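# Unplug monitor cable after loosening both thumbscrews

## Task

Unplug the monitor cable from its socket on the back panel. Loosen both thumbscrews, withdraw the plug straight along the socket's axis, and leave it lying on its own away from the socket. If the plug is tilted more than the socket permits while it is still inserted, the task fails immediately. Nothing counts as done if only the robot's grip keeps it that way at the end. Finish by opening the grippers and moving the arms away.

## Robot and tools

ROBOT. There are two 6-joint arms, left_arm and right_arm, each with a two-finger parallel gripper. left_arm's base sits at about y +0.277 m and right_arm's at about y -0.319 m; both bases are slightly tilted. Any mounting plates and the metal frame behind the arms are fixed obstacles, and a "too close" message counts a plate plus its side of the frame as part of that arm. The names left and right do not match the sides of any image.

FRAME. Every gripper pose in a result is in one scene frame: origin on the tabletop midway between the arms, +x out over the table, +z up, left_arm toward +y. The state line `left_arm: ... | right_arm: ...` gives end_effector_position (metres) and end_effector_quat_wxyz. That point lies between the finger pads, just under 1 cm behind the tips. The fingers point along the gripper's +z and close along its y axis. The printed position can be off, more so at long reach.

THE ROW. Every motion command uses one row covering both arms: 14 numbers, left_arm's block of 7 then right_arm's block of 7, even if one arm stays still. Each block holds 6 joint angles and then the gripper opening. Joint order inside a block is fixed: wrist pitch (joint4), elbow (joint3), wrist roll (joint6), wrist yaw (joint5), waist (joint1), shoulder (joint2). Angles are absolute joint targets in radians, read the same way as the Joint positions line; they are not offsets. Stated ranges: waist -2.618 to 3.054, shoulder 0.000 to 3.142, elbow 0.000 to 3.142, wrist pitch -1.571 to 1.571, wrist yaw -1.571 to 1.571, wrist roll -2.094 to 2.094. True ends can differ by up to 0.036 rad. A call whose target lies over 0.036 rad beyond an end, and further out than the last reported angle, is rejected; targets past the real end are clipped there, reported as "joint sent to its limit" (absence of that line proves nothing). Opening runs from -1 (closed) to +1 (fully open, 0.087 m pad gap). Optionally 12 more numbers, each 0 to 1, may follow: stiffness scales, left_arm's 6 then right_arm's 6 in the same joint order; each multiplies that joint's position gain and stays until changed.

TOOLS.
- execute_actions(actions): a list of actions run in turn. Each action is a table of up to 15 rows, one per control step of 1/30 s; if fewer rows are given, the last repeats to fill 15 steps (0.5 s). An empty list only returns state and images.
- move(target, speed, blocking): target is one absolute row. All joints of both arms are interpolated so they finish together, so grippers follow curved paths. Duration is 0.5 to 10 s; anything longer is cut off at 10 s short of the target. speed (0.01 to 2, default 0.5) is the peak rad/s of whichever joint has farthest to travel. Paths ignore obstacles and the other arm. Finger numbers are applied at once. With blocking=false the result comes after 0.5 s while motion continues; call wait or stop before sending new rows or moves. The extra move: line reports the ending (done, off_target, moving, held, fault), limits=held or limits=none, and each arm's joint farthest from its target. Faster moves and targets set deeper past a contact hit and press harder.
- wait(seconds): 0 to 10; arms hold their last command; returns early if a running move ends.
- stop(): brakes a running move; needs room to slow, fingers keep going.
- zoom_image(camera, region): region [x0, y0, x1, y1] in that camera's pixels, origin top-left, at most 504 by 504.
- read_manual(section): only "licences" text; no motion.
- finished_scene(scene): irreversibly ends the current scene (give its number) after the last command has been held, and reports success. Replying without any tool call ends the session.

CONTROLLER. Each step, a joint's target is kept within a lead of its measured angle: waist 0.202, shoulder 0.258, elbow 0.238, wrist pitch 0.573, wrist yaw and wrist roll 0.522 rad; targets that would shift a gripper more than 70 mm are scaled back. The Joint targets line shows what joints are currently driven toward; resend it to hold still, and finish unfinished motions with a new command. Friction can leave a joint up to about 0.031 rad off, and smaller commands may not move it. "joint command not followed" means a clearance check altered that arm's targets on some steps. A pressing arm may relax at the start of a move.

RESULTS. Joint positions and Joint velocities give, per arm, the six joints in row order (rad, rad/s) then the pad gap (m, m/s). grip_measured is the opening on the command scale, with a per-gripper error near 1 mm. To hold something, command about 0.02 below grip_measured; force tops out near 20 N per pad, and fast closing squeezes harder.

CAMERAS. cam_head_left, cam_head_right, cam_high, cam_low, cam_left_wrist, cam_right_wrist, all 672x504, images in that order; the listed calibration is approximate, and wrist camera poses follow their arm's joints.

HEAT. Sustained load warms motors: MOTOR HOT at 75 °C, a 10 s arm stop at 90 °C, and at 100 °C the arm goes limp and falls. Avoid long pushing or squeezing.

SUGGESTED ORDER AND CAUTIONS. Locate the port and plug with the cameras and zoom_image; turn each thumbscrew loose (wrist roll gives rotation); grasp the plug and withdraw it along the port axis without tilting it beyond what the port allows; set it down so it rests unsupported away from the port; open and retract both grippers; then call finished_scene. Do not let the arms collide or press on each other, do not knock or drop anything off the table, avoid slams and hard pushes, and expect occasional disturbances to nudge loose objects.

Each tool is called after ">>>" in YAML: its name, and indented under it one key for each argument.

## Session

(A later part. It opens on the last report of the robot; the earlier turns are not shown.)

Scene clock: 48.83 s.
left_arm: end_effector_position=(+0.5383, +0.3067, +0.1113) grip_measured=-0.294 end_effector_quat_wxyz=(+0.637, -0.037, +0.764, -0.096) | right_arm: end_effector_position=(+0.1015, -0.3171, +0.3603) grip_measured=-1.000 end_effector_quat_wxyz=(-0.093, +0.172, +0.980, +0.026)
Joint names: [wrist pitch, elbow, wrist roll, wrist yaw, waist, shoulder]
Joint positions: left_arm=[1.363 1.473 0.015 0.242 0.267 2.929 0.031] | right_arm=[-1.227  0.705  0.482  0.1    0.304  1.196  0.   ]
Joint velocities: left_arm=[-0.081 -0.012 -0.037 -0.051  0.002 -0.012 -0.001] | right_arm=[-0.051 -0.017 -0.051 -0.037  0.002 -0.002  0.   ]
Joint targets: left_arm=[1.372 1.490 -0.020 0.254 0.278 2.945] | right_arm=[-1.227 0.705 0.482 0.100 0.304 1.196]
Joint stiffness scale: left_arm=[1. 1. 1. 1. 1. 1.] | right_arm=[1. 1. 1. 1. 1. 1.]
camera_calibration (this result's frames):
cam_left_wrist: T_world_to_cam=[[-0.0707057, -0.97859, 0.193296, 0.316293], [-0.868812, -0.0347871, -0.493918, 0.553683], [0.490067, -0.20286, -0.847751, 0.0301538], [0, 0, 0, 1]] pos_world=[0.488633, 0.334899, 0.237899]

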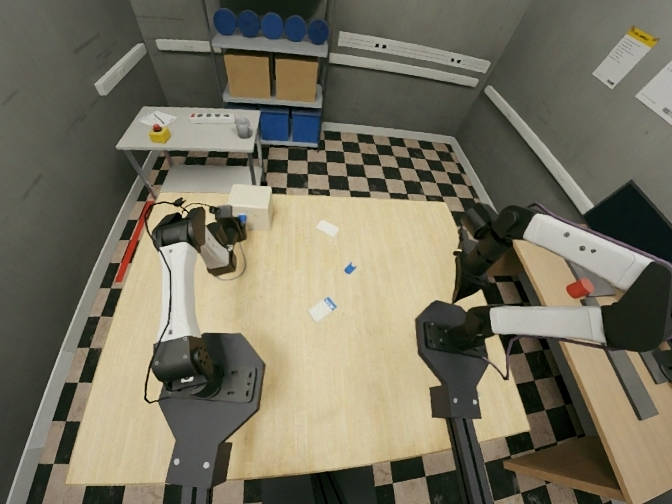

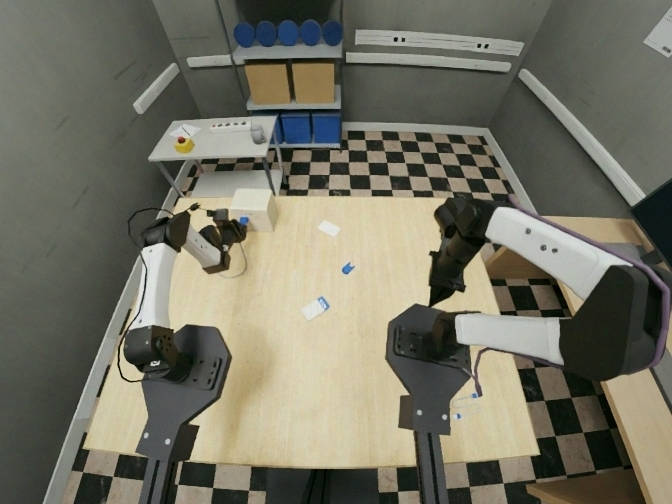

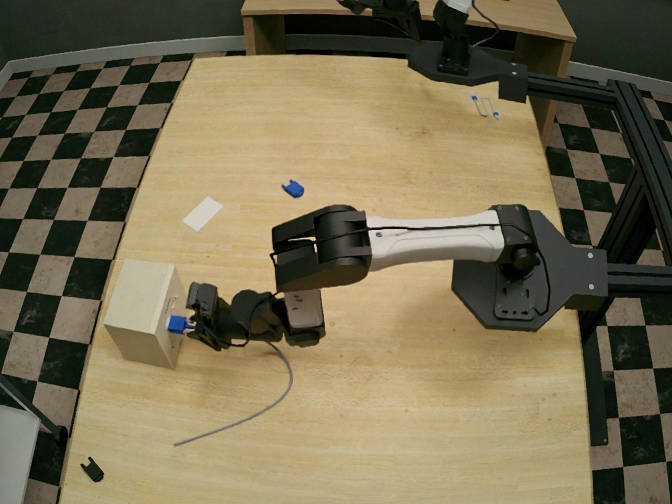

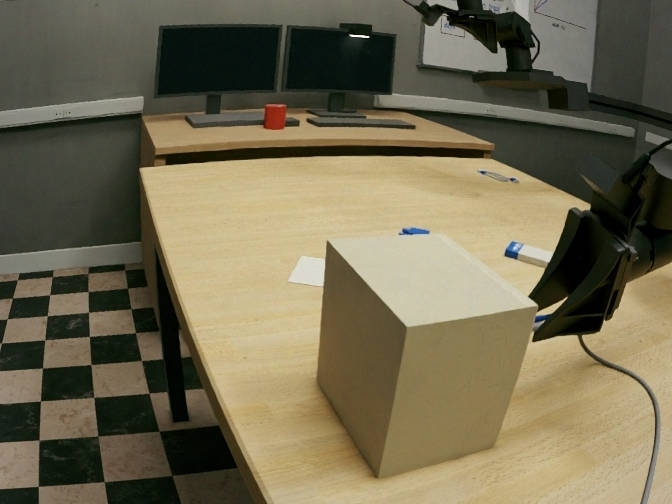

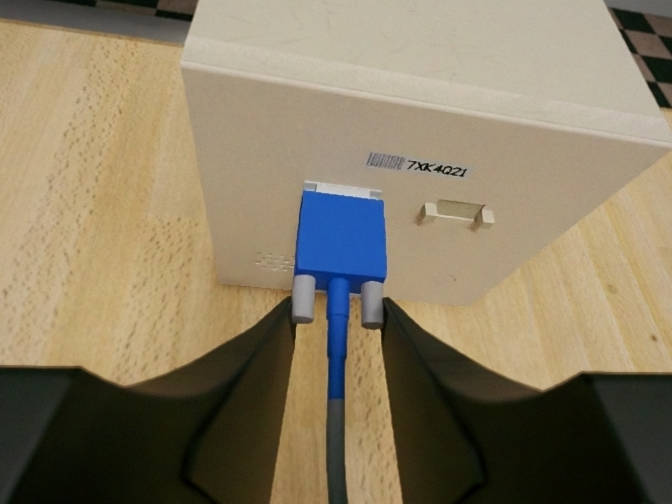

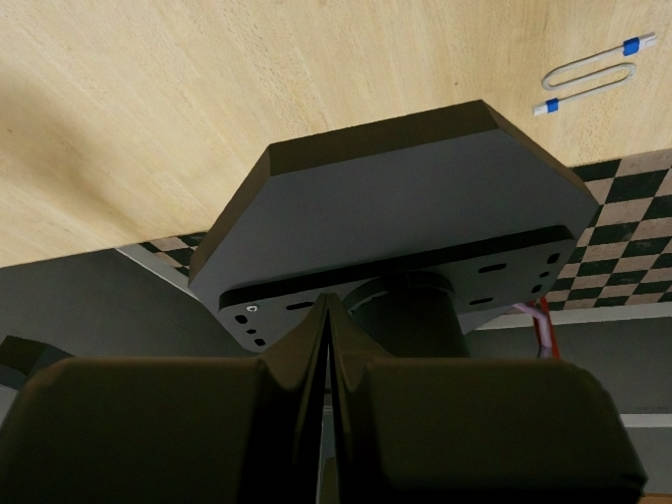

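>>> execute_actions:
  actions:
    - [[1.365,1.475,0.015,0.245,0.27,2.935,0.2,-1.227,0.705,0.482,0.1,0.304,1.196,-1]]

>>> move:
  target: [1.365,1.305,0.015,0.245,0.27,2.79,0.2,-1.227,0.705,0.482,0.1,0.304,1.196,-1]
  speed: 0.3

>>> move:
  target: [1.398,1.48,-0.655,0.532,0.429,2.92,-0.65,-1.227,0.705,0.482,0.1,0.304,1.196,-1]
  speed: 0.5

>>> move:
  target: [1.398,1.516,-0.655,0.532,0.429,2.985,-0.65,-1.227,0.705,0.482,0.1,0.304,1.196,-1]
  speed: 0.1

>>> zoom_image:
  camera: "cam_left_wrist"
  region: [230, 140, 490, 380]

>>> zoom_image:
  camera: "cam_low"
  region: [500, 250, 650, 380]

Scene clock: 53.90 s.
left_arm: end_effector_position=(+0.5383, +0.3066, +0.1113) grip_measured=+0.200 end_effector_quat_wxyz=(+0.637, -0.037, +0.764, -0.096) | right_arm: end_effector_position=(+0.1015, -0.3171, +0.3603) grip_measured=-1.000 end_effector_quat_wxyz=(-0.093, +0.172, +0.980, +0.026)
Joint names: [wrist pitch, elbow, wrist roll, wrist yaw, waist, shoulder]
Joint positions: left_arm=[1.364 1.473 0.013 0.242 0.267 2.929 0.052] | right_arm=[-1.227  0.705  0.482  0.1    0.304  1.196  0.   ]
Joint velocities: left_arm=[-0.066 -0.007  0.022 -0.007 -0.012 -0.007 -0.   ] | right_arm=[-0.007 -0.012  0.022 -0.066 -0.012 -0.022  0.   ]
Joint targets: left_arm=[1.365 1.475 0.015 0.245 0.270 2.935] | right_arm=[-1.227 0.705 0.482 0.100 0.304 1.196]
Joint stiffness scale: left_arm=[1. 1. 1. 1. 1. 1.] | right_arm=[1. 1. 1. 1. 1. 1.]
camera_calibration (this result's frames):
cam_left_wrist: T_world_to_cam=[[-0.0705055, -0.978403, 0.19431, 0.315972], [-0.868676, -0.0355305, -0.494104, 0.553931], [0.490337, -0.20363, -0.847411, 0.0302679], [0, 0, 0, 1]] pos_world=[0.488623, 0.334993, 0.237952]

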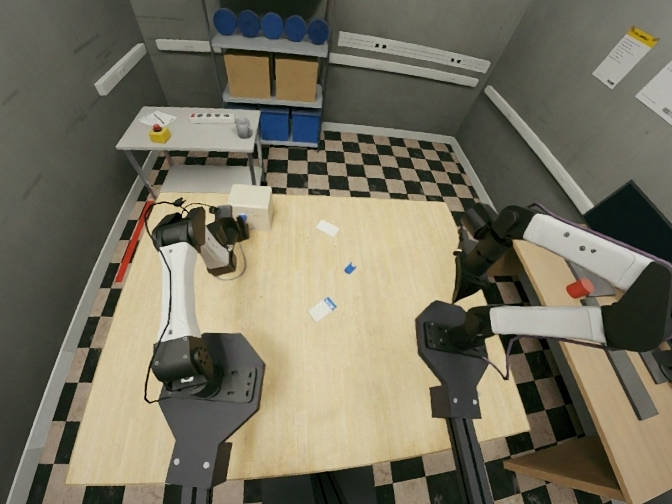

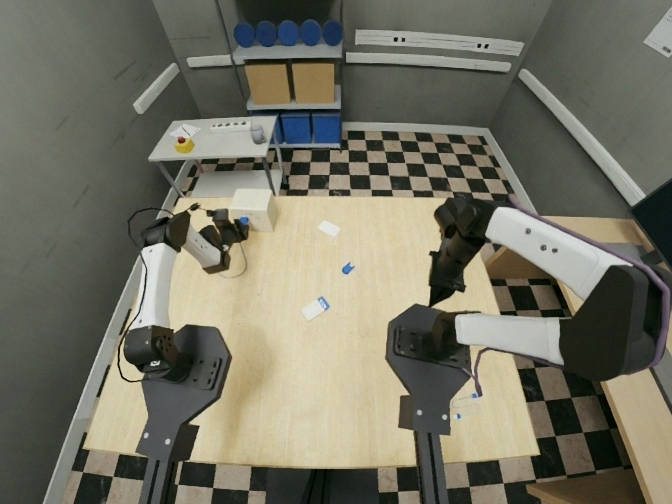

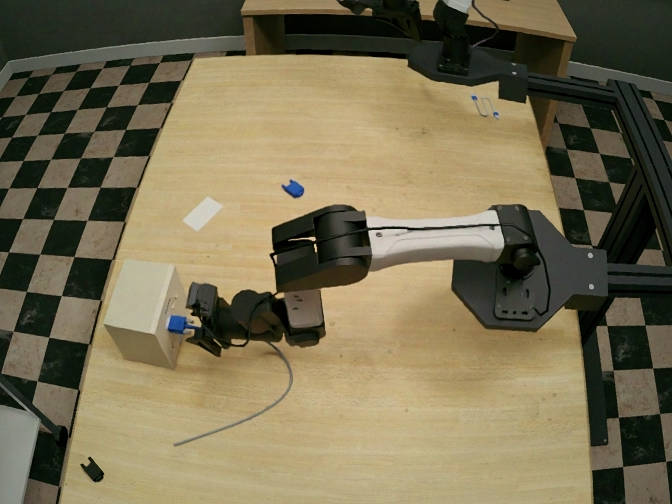

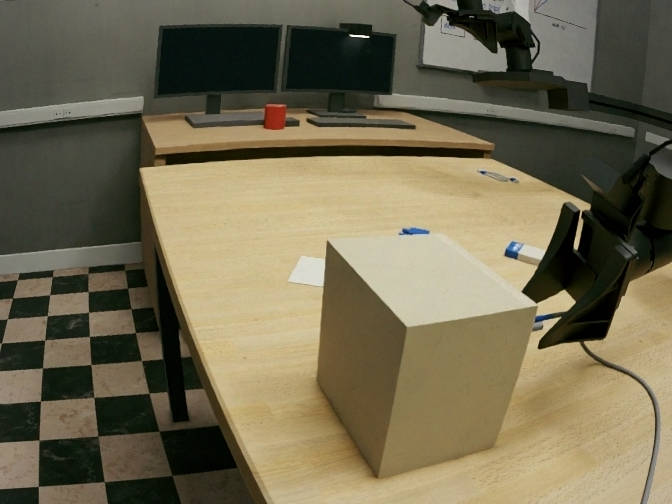

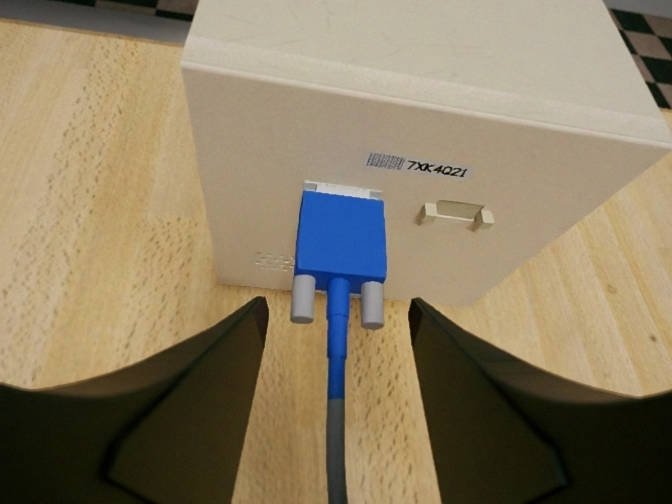

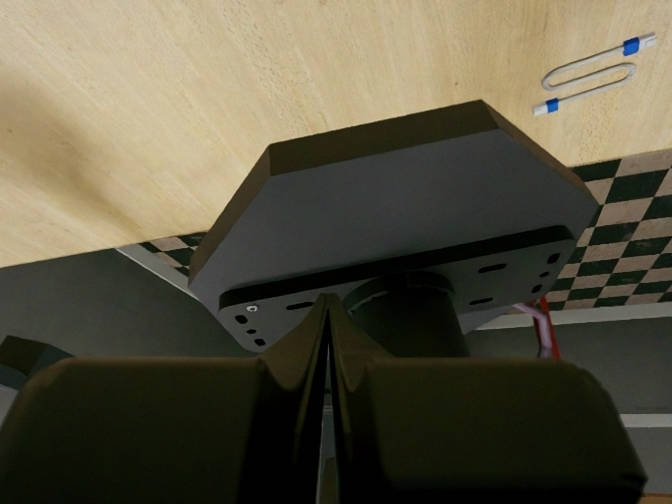

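Scene clock: 54.87 s.
left_arm: end_effector_position=(+0.5266, +0.3094, +0.1406) grip_measured=+0.200 end_effector_quat_wxyz=(+0.631, -0.038, +0.769, -0.098) | right_arm: end_effector_position=(+0.1015, -0.3171, +0.3603) grip_measured=-1.000 end_effector_quat_wxyz=(-0.093, +0.172, +0.980, +0.026)
Joint names: [wrist pitch, elbow, wrist roll, wrist yaw, waist, shoulder]
Joint positions: left_arm=[1.365 1.324 0.013 0.242 0.267 2.798 0.052] | right_arm=[-1.227  0.705  0.482  0.1    0.304  1.196  0.   ]
Joint velocities: left_arm=[ 0.007 -0.007  0.007 -0.022 -0.007 -0.007 -0.   ] | right_arm=[-0.007 -0.017 -0.066  0.037  0.002  0.012  0.   ]
Joint targets: left_arm=[1.365 1.305 0.015 0.245 0.270 2.790] | right_arm=[-1.227 0.705 0.482 0.100 0.304 1.196]
Joint stiffness scale: left_arm=[1. 1. 1. 1. 1. 1.] | right_arm=[1. 1. 1. 1. 1. 1.]
move: done; limits=none; left_arm: farthest joint: the elbow, 0.019 radians from its target (0.168 radians at the start); right_arm: farthest joint: the waist, 0.000 radians from its target (0.000 radians at the start)
camera_calibration (this result's frames):
cam_left_wrist: T_world_to_cam=[[-0.0699543, -0.977657, 0.198224, 0.311069], [-0.876532, -0.0346234, -0.480097, 0.560187], [0.476234, -0.207335, -0.854525, 0.070918], [0, 0, 0, 1]] pos_world=[0.479009, 0.338218, 0.267884]

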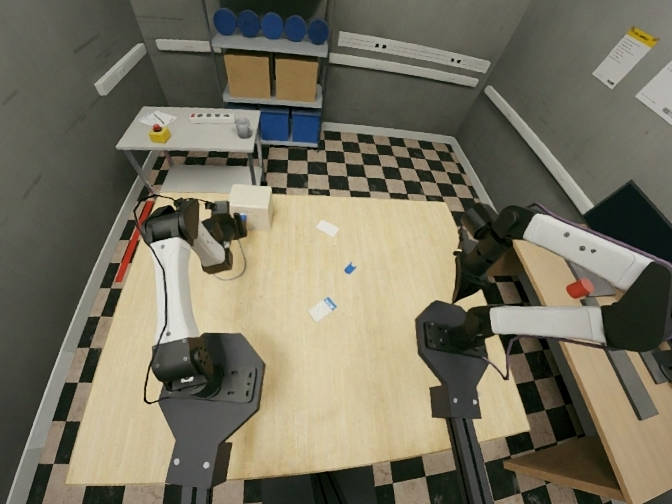

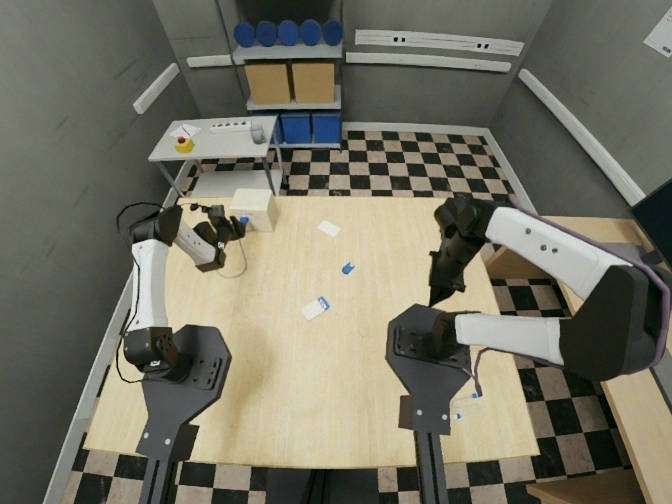

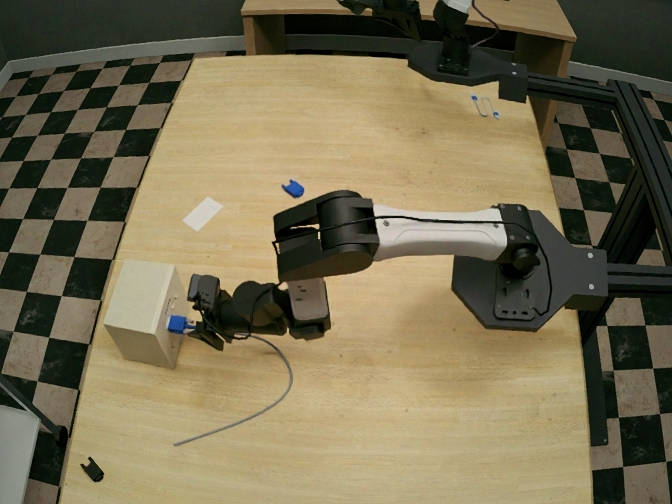

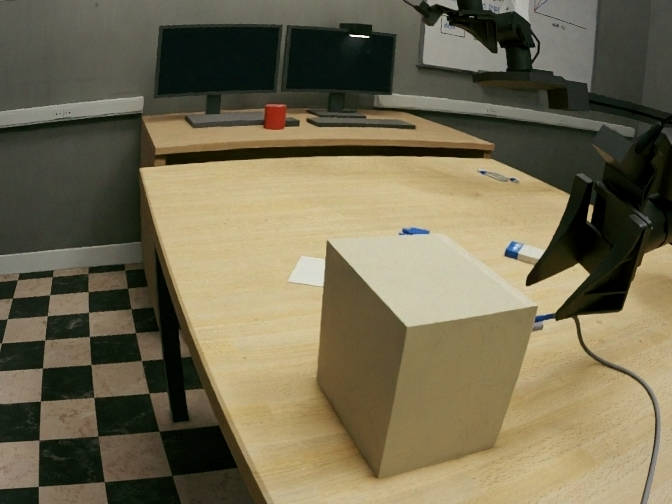

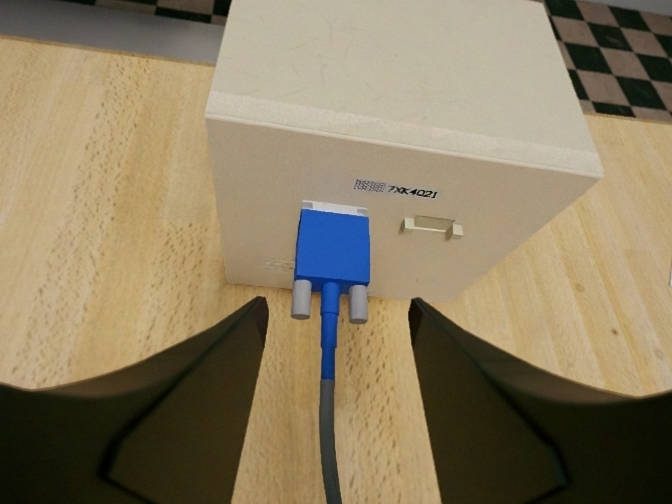

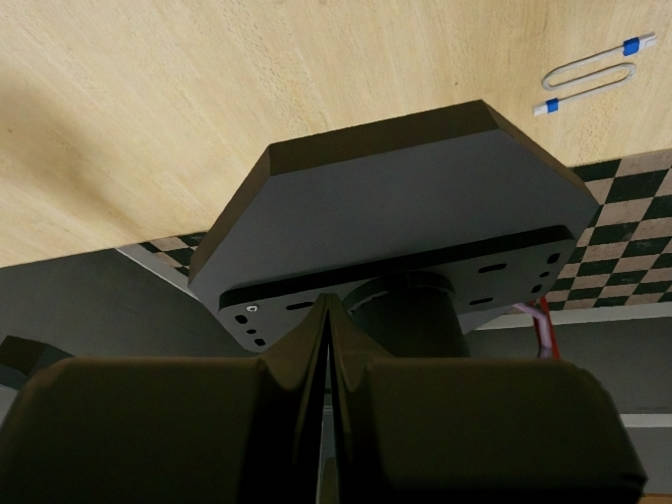

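Scene clock: 57.00 s.
left_arm: end_effector_position=(+0.5226, +0.3329, +0.1392) grip_measured=-0.650 end_effector_quat_wxyz=(+0.577, -0.238, +0.701, -0.345) | right_arm: end_effector_position=(+0.1015, -0.3171, +0.3603) grip_measured=-1.000 end_effector_quat_wxyz=(-0.093, +0.172, +0.980, +0.026)
Joint names: [wrist pitch, elbow, wrist roll, wrist yaw, waist, shoulder]
Joint positions: left_arm=[ 1.393  1.464 -0.647  0.521  0.422  2.901  0.015] | right_arm=[-1.227  0.705  0.482  0.1    0.304  1.196  0.   ]
Joint velocities: left_arm=[-0.022 -0.007  0.022 -0.022 -0.002 -0.012  0.001] | right_arm=[-0.081 -0.002  0.081  0.037 -0.017 -0.007  0.   ]
Joint targets: left_arm=[1.398 1.480 -0.655 0.532 0.429 2.920] | right_arm=[-1.227 0.705 0.482 0.100 0.304 1.196]
Joint stiffness scale: left_arm=[1. 1. 1. 1. 1. 1.] | right_arm=[1. 1. 1. 1. 1. 1.]
move: done; limits=none; left_arm: farthest joint: the shoulder, 0.019 radians from its target (0.122 radians at the start); right_arm: farthest joint: the waist, 0.000 radians from its target (0.000 radians at the start)
camera_calibration (this result's frames):
cam_left_wrist: T_world_to_cam=[[-0.0695803, -0.648549, 0.757986, 0.146394], [-0.886106, -0.30884, -0.345591, 0.634338], [0.458229, -0.695703, -0.553194, 0.206551], [0, 0, 0, 1]] pos_world=[0.477629, 0.43455, 0.22252]

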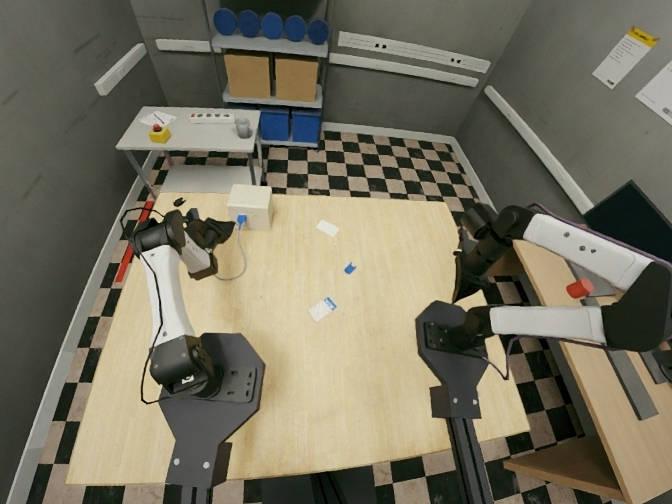

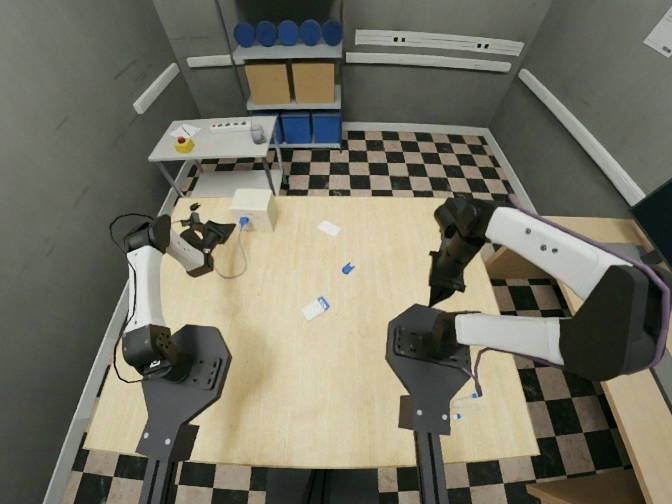

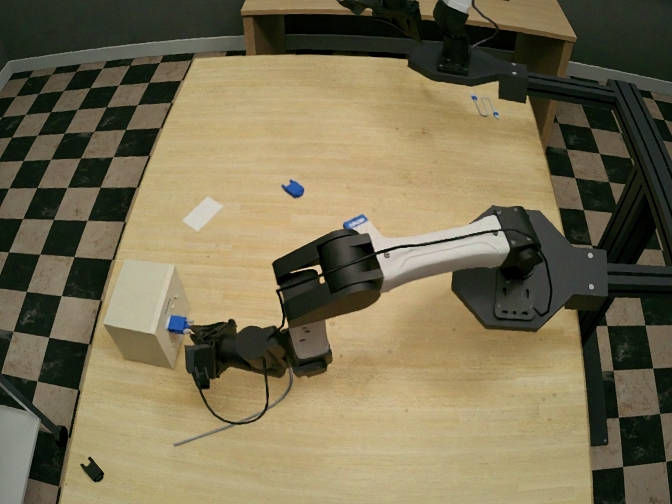

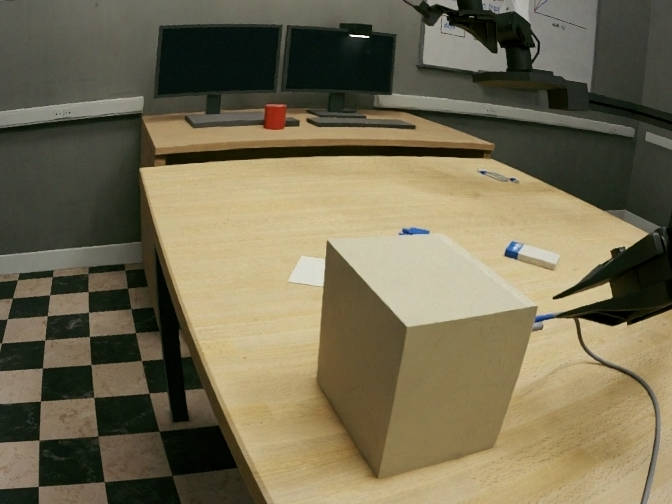

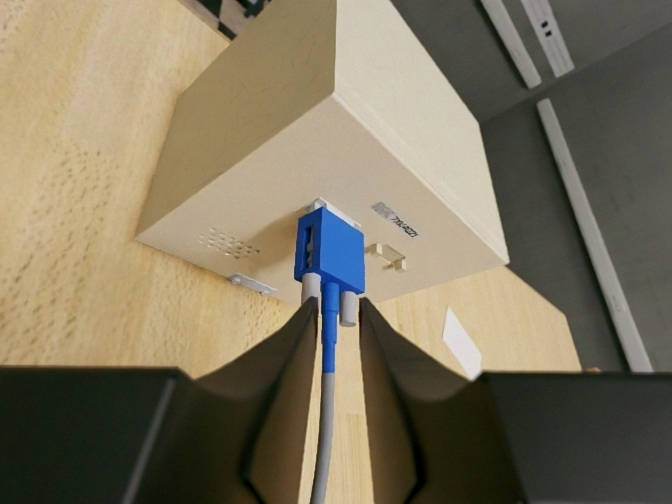

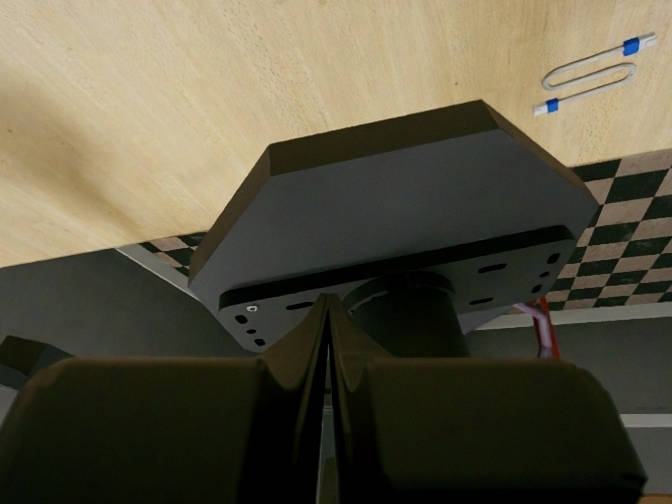

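Scene clock: 58.17 s.
left_arm: end_effector_position=(+0.5154, +0.3266, +0.1147) grip_measured=-0.650 end_effector_quat_wxyz=(+0.565, -0.244, +0.707, -0.347) | right_arm: end_effector_position=(+0.1015, -0.3171, +0.3603) grip_measured=-1.000 end_effector_quat_wxyz=(-0.093, +0.172, +0.980, +0.026)
Joint names: [wrist pitch, elbow, wrist roll, wrist yaw, waist, shoulder]
Joint positions: left_arm=[ 1.395  1.499 -0.648  0.522  0.422  2.967  0.015] | right_arm=[-1.227  0.705  0.482  0.1    0.304  1.196  0.   ]
Joint velocities: left_arm=[-0.022  0.012  0.007 -0.007 -0.002  0.007 -0.001] | right_arm=[-0.022  0.017  0.007 -0.007 -0.002 -0.002  0.   ]
Joint targets: left_arm=[1.398 1.516 -0.655 0.532 0.429 2.985] | right_arm=[-1.227 0.705 0.482 0.100 0.304 1.196]
Joint stiffness scale: left_arm=[1. 1. 1. 1. 1. 1.] | right_arm=[1. 1. 1. 1. 1. 1.]
move: done; limits=none; left_arm: farthest joint: the shoulder, 0.018 radians from its target (0.084 radians at the start); right_arm: farthest joint: the waist, 0.000 radians from its target (0.000 radians at the start)
camera_calibration (this result's frames):
cam_left_wrist: T_world_to_cam=[[-0.05207, -0.640268, 0.766385, 0.147676], [-0.896447, -0.308222, -0.318407, 0.619619], [0.440082, -0.703603, -0.557917, 0.204412], [0, 0, 0, 1]] pos_world=[0.473187, 0.429357, 0.198159]

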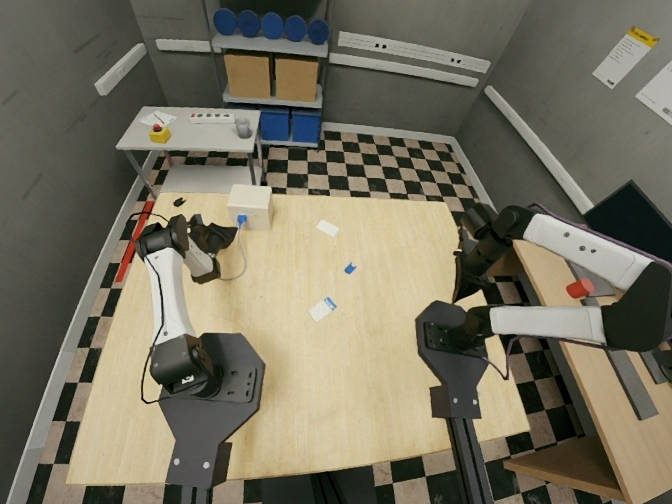

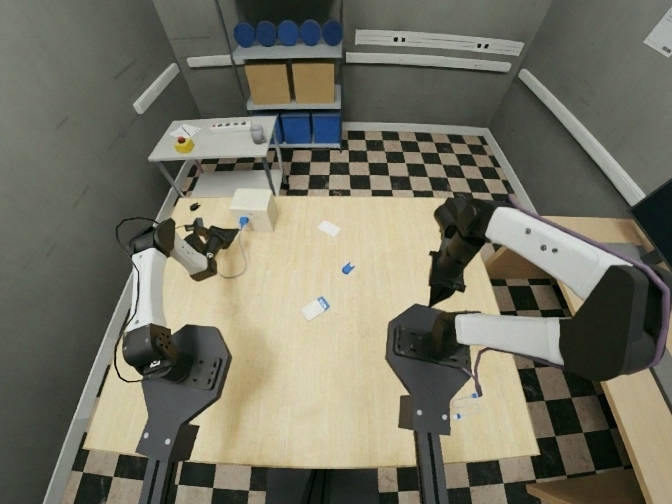

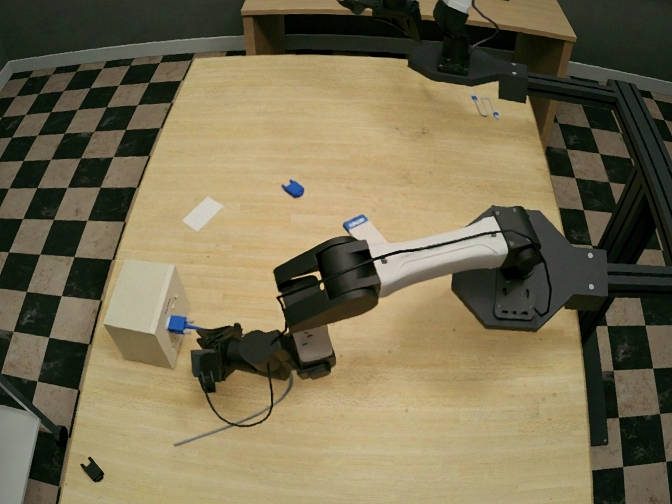

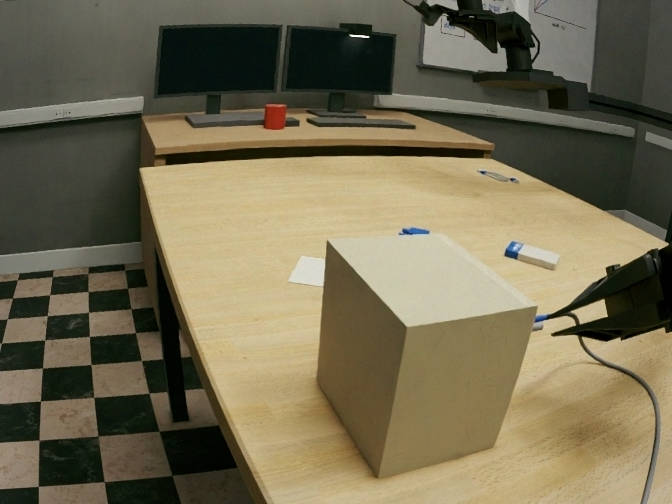

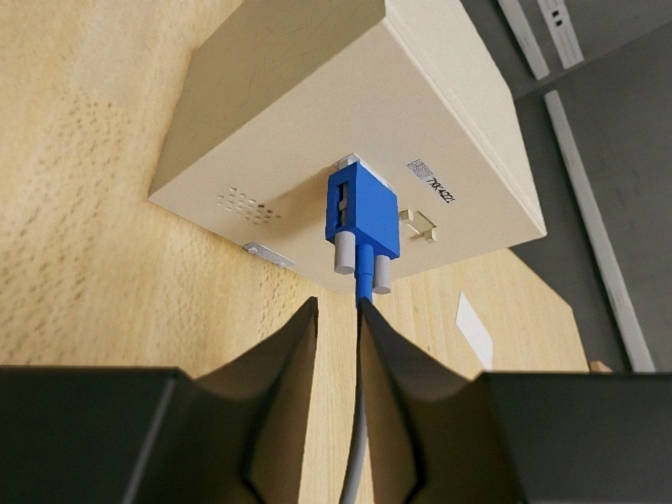

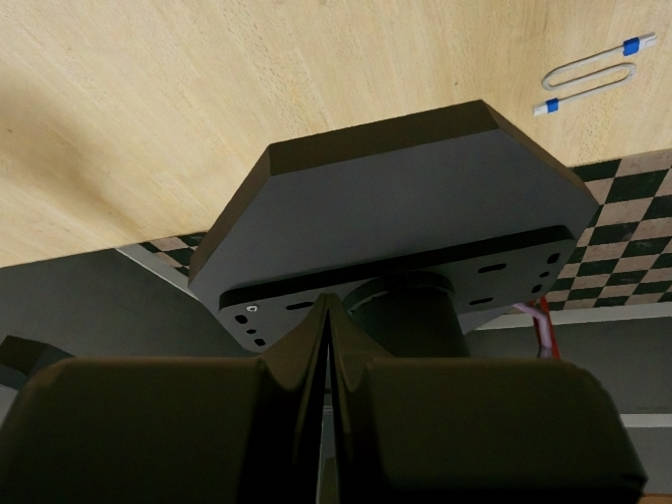

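Region (230, 140, 490, 380) of cam_left_wrist's 672x504 image, scaled by 1.938, with more detail than that image has; it fills the top 465 rows of this view, and the rest is white.

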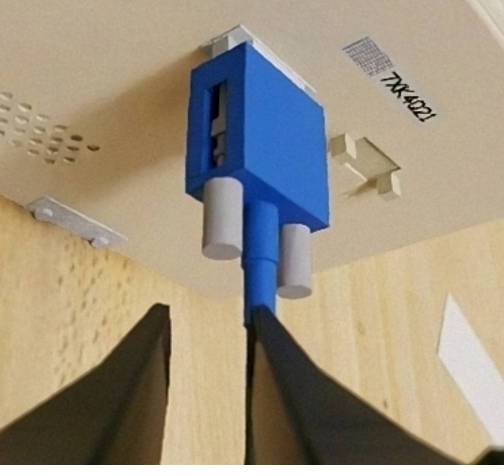

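Region (500, 250, 650, 380) of cam_low's 672x504 image, scaled by 3.360, with more detail than that image has; it fills the top 437 rows of this view, and the rest is white.

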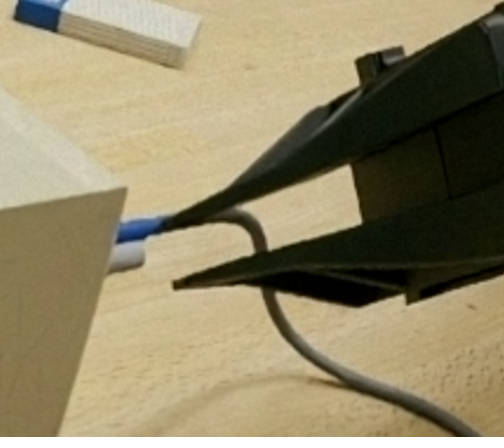

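>>> execute_actions:
  actions:
    - [[1.375,1.516,-0.655,0.511,0.414,2.985,-0.65,-1.227,0.705,0.482,0.1,0.304,1.196,-1],[1.369,1.524,-0.655,0.51,0.412,2.985,-0.65,-1.227,0.705,0.482,0.1,0.304,1.196,-1],[1.362,1.532,-0.655,0.508,0.41,2.986,-0.65,-1.227,0.705,0.482,0.1,0.304,1.196,-1],[1.356,1.54,-0.655,0.507,0.408,2.988,-0.65,-1.227,0.705,0.482,0.1,0.304,1.196,-1],[1.349,1.548,-0.655,0.505,0.406,2.99,-0.65,-1.227,0.705,0.482,0.1,0.304,1.196,-1],[1.343,1.556,-0.655,0.504,0.405,2.991,-0.65,-1.227,0.705,0.482,0.1,0.304,1.196,-1],[1.337,1.564,-0.655,0.503,0.403,2.993,-0.65,-1.227,0.705,0.482,0.1,0.304,1.196,-1],[1.33,1.572,-0.655,0.501,0.402,2.994,-0.65,-1.227,0.705,0.482,0.1,0.304,1.196,-1]]
    - [[1.324,1.58,-0.655,0.5,0.4,2.996,-0.65,-1.227,0.705,0.482,0.1,0.304,1.196,-1],[1.317,1.588,-0.655,0.498,0.399,2.997,-0.65,-1.227,0.705,0.482,0.1,0.304,1.196,-1],[1.311,1.596,-0.655,0.497,0.397,2.999,-0.65,-1.227,0.705,0.482,0.1,0.304,1.196,-1],[1.305,1.604,-0.655,0.496,0.396,3.001,-0.65,-1.227,0.705,0.482,0.1,0.304,1.196,-1],[1.298,1.612,-0.655,0.494,0.394,3.002,-0.65,-1.227,0.705,0.482,0.1,0.304,1.196,-1],[1.292,1.62,-0.655,0.493,0.393,3.004,-0.65,-1.227,0.705,0.482,0.1,0.304,1.196,-1],[1.285,1.628,-0.655,0.491,0.391,3.005,-0.65,-1.227,0.705,0.482,0.1,0.304,1.196,-1],[1.279,1.636,-0.655,0.49,0.39,3.007,-0.65,-1.227,0.705,0.482,0.1,0.304,1.196,-1]]

>>> zoom_image:
  camera: "cam_left_wrist"
  region: [260, 180, 460, 380]

>>> zoom_image:
  camera: "cam_head_right"
  region: [215, 205, 265, 245]

Scene clock: 60.67 s.
left_arm: end_effector_position=(+0.5430, +0.3232, +0.1194) grip_measured=-0.650 end_effector_quat_wxyz=(+0.569, -0.239, +0.706, -0.348) | right_arm: end_effector_position=(+0.1015, -0.3171, +0.3603) grip_measured=-1.000 end_effector_quat_wxyz=(-0.093, +0.172, +0.980, +0.026)
Joint names: [wrist pitch, elbow, wrist roll, wrist yaw, waist, shoulder]
Joint positions: left_arm=[ 1.304  1.622 -0.648  0.503  0.397  2.988  0.015] | right_arm=[-1.227  0.705  0.482  0.1    0.304  1.196  0.   ]
Joint velocities: left_arm=[-0.095 -0.007  0.007 -0.051  0.012 -0.002  0.001] | right_arm=[ 0.022 -0.007  0.037  0.037 -0.007  0.002  0.   ]
Joint targets: left_arm=[1.279 1.636 -0.655 0.490 0.390 3.007] | right_arm=[-1.227 0.705 0.482 0.100 0.304 1.196]
Joint stiffness scale: left_arm=[1. 1. 1. 1. 1. 1.] | right_arm=[1. 1. 1. 1. 1. 1.]
camera_calibration (this result's frames):
cam_left_wrist: T_world_to_cam=[[-0.0641397, -0.642995, 0.76318, 0.151198], [-0.89444, -0.302111, -0.329707, 0.643062], [0.442565, -0.703765, -0.555743, 0.190952], [0, 0, 0, 1]] pos_world=[0.500369, 0.425882, 0.202751]

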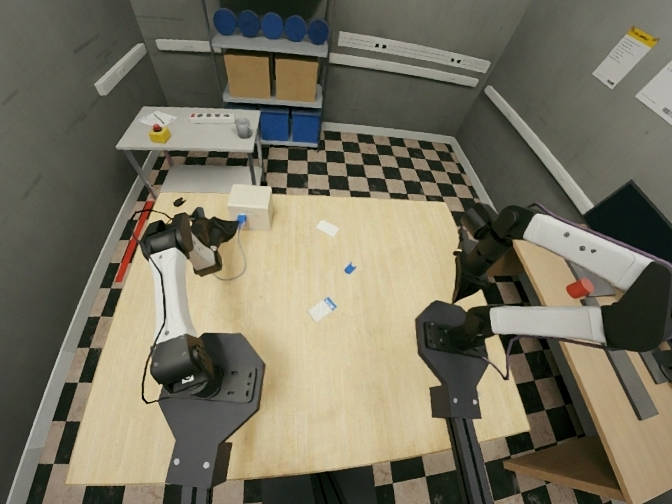

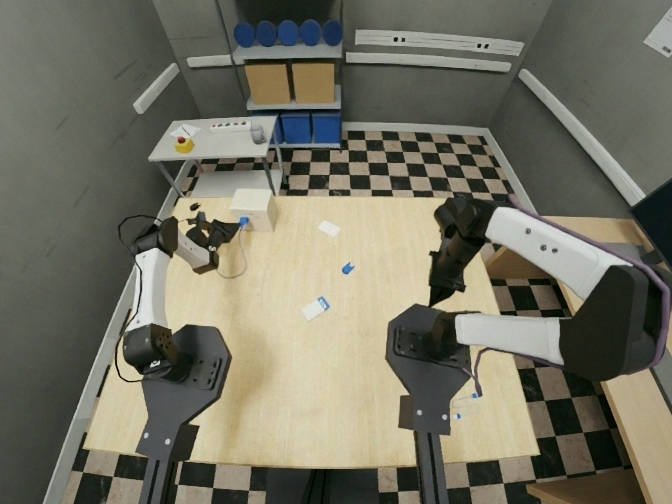

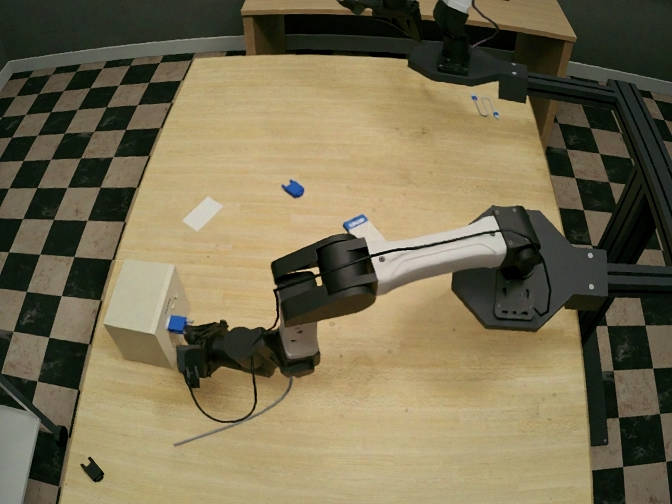

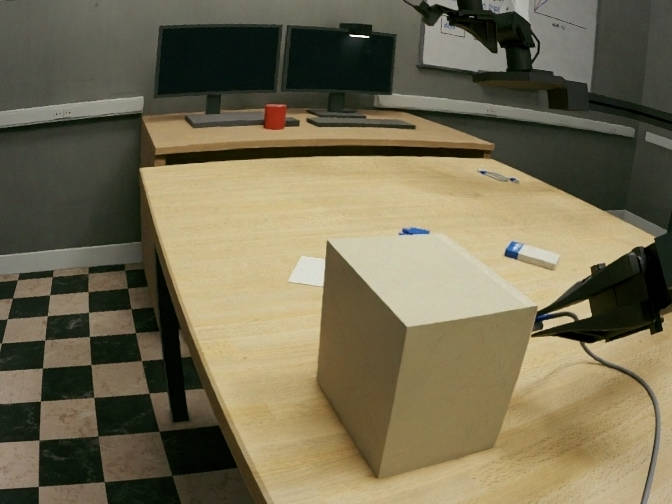

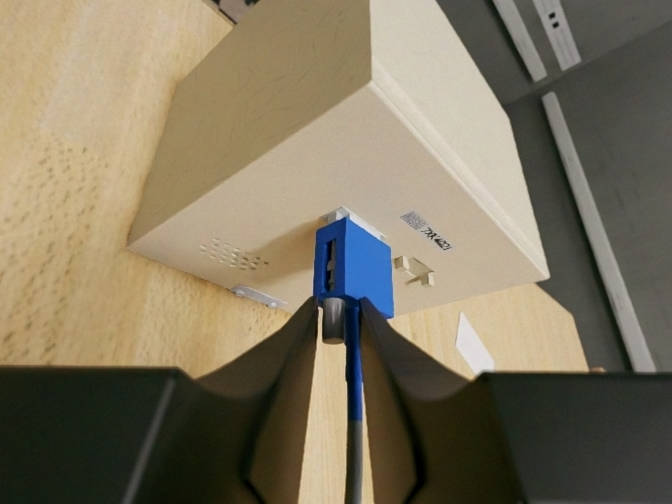

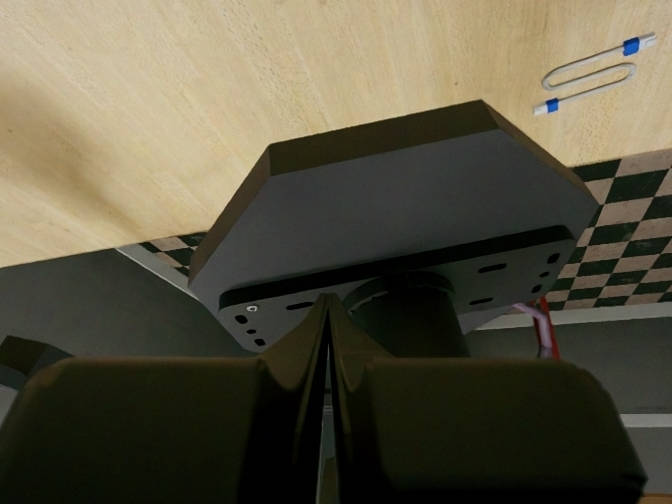

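Region (260, 180, 460, 380) of cam_left_wrist's 672x504 image, scaled by 2.520, with more detail than that image has.

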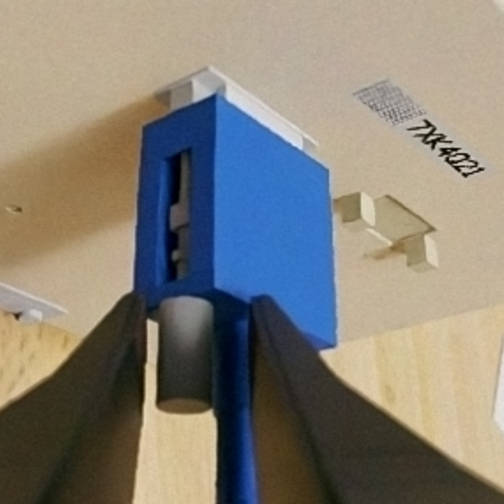

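Region (215, 205, 265, 245) of cam_head_right's 672x504 image, scaled by 10.080, with more detail than that image has; it fills the top 403 rows of this view, and the rest is white.

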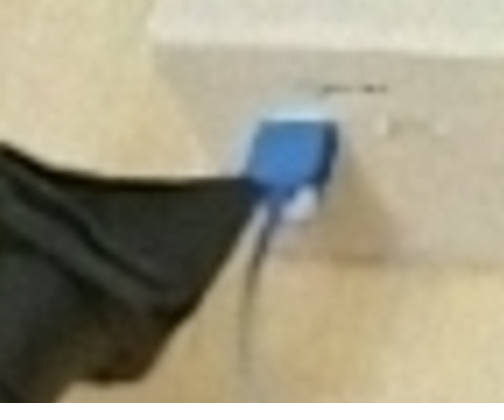

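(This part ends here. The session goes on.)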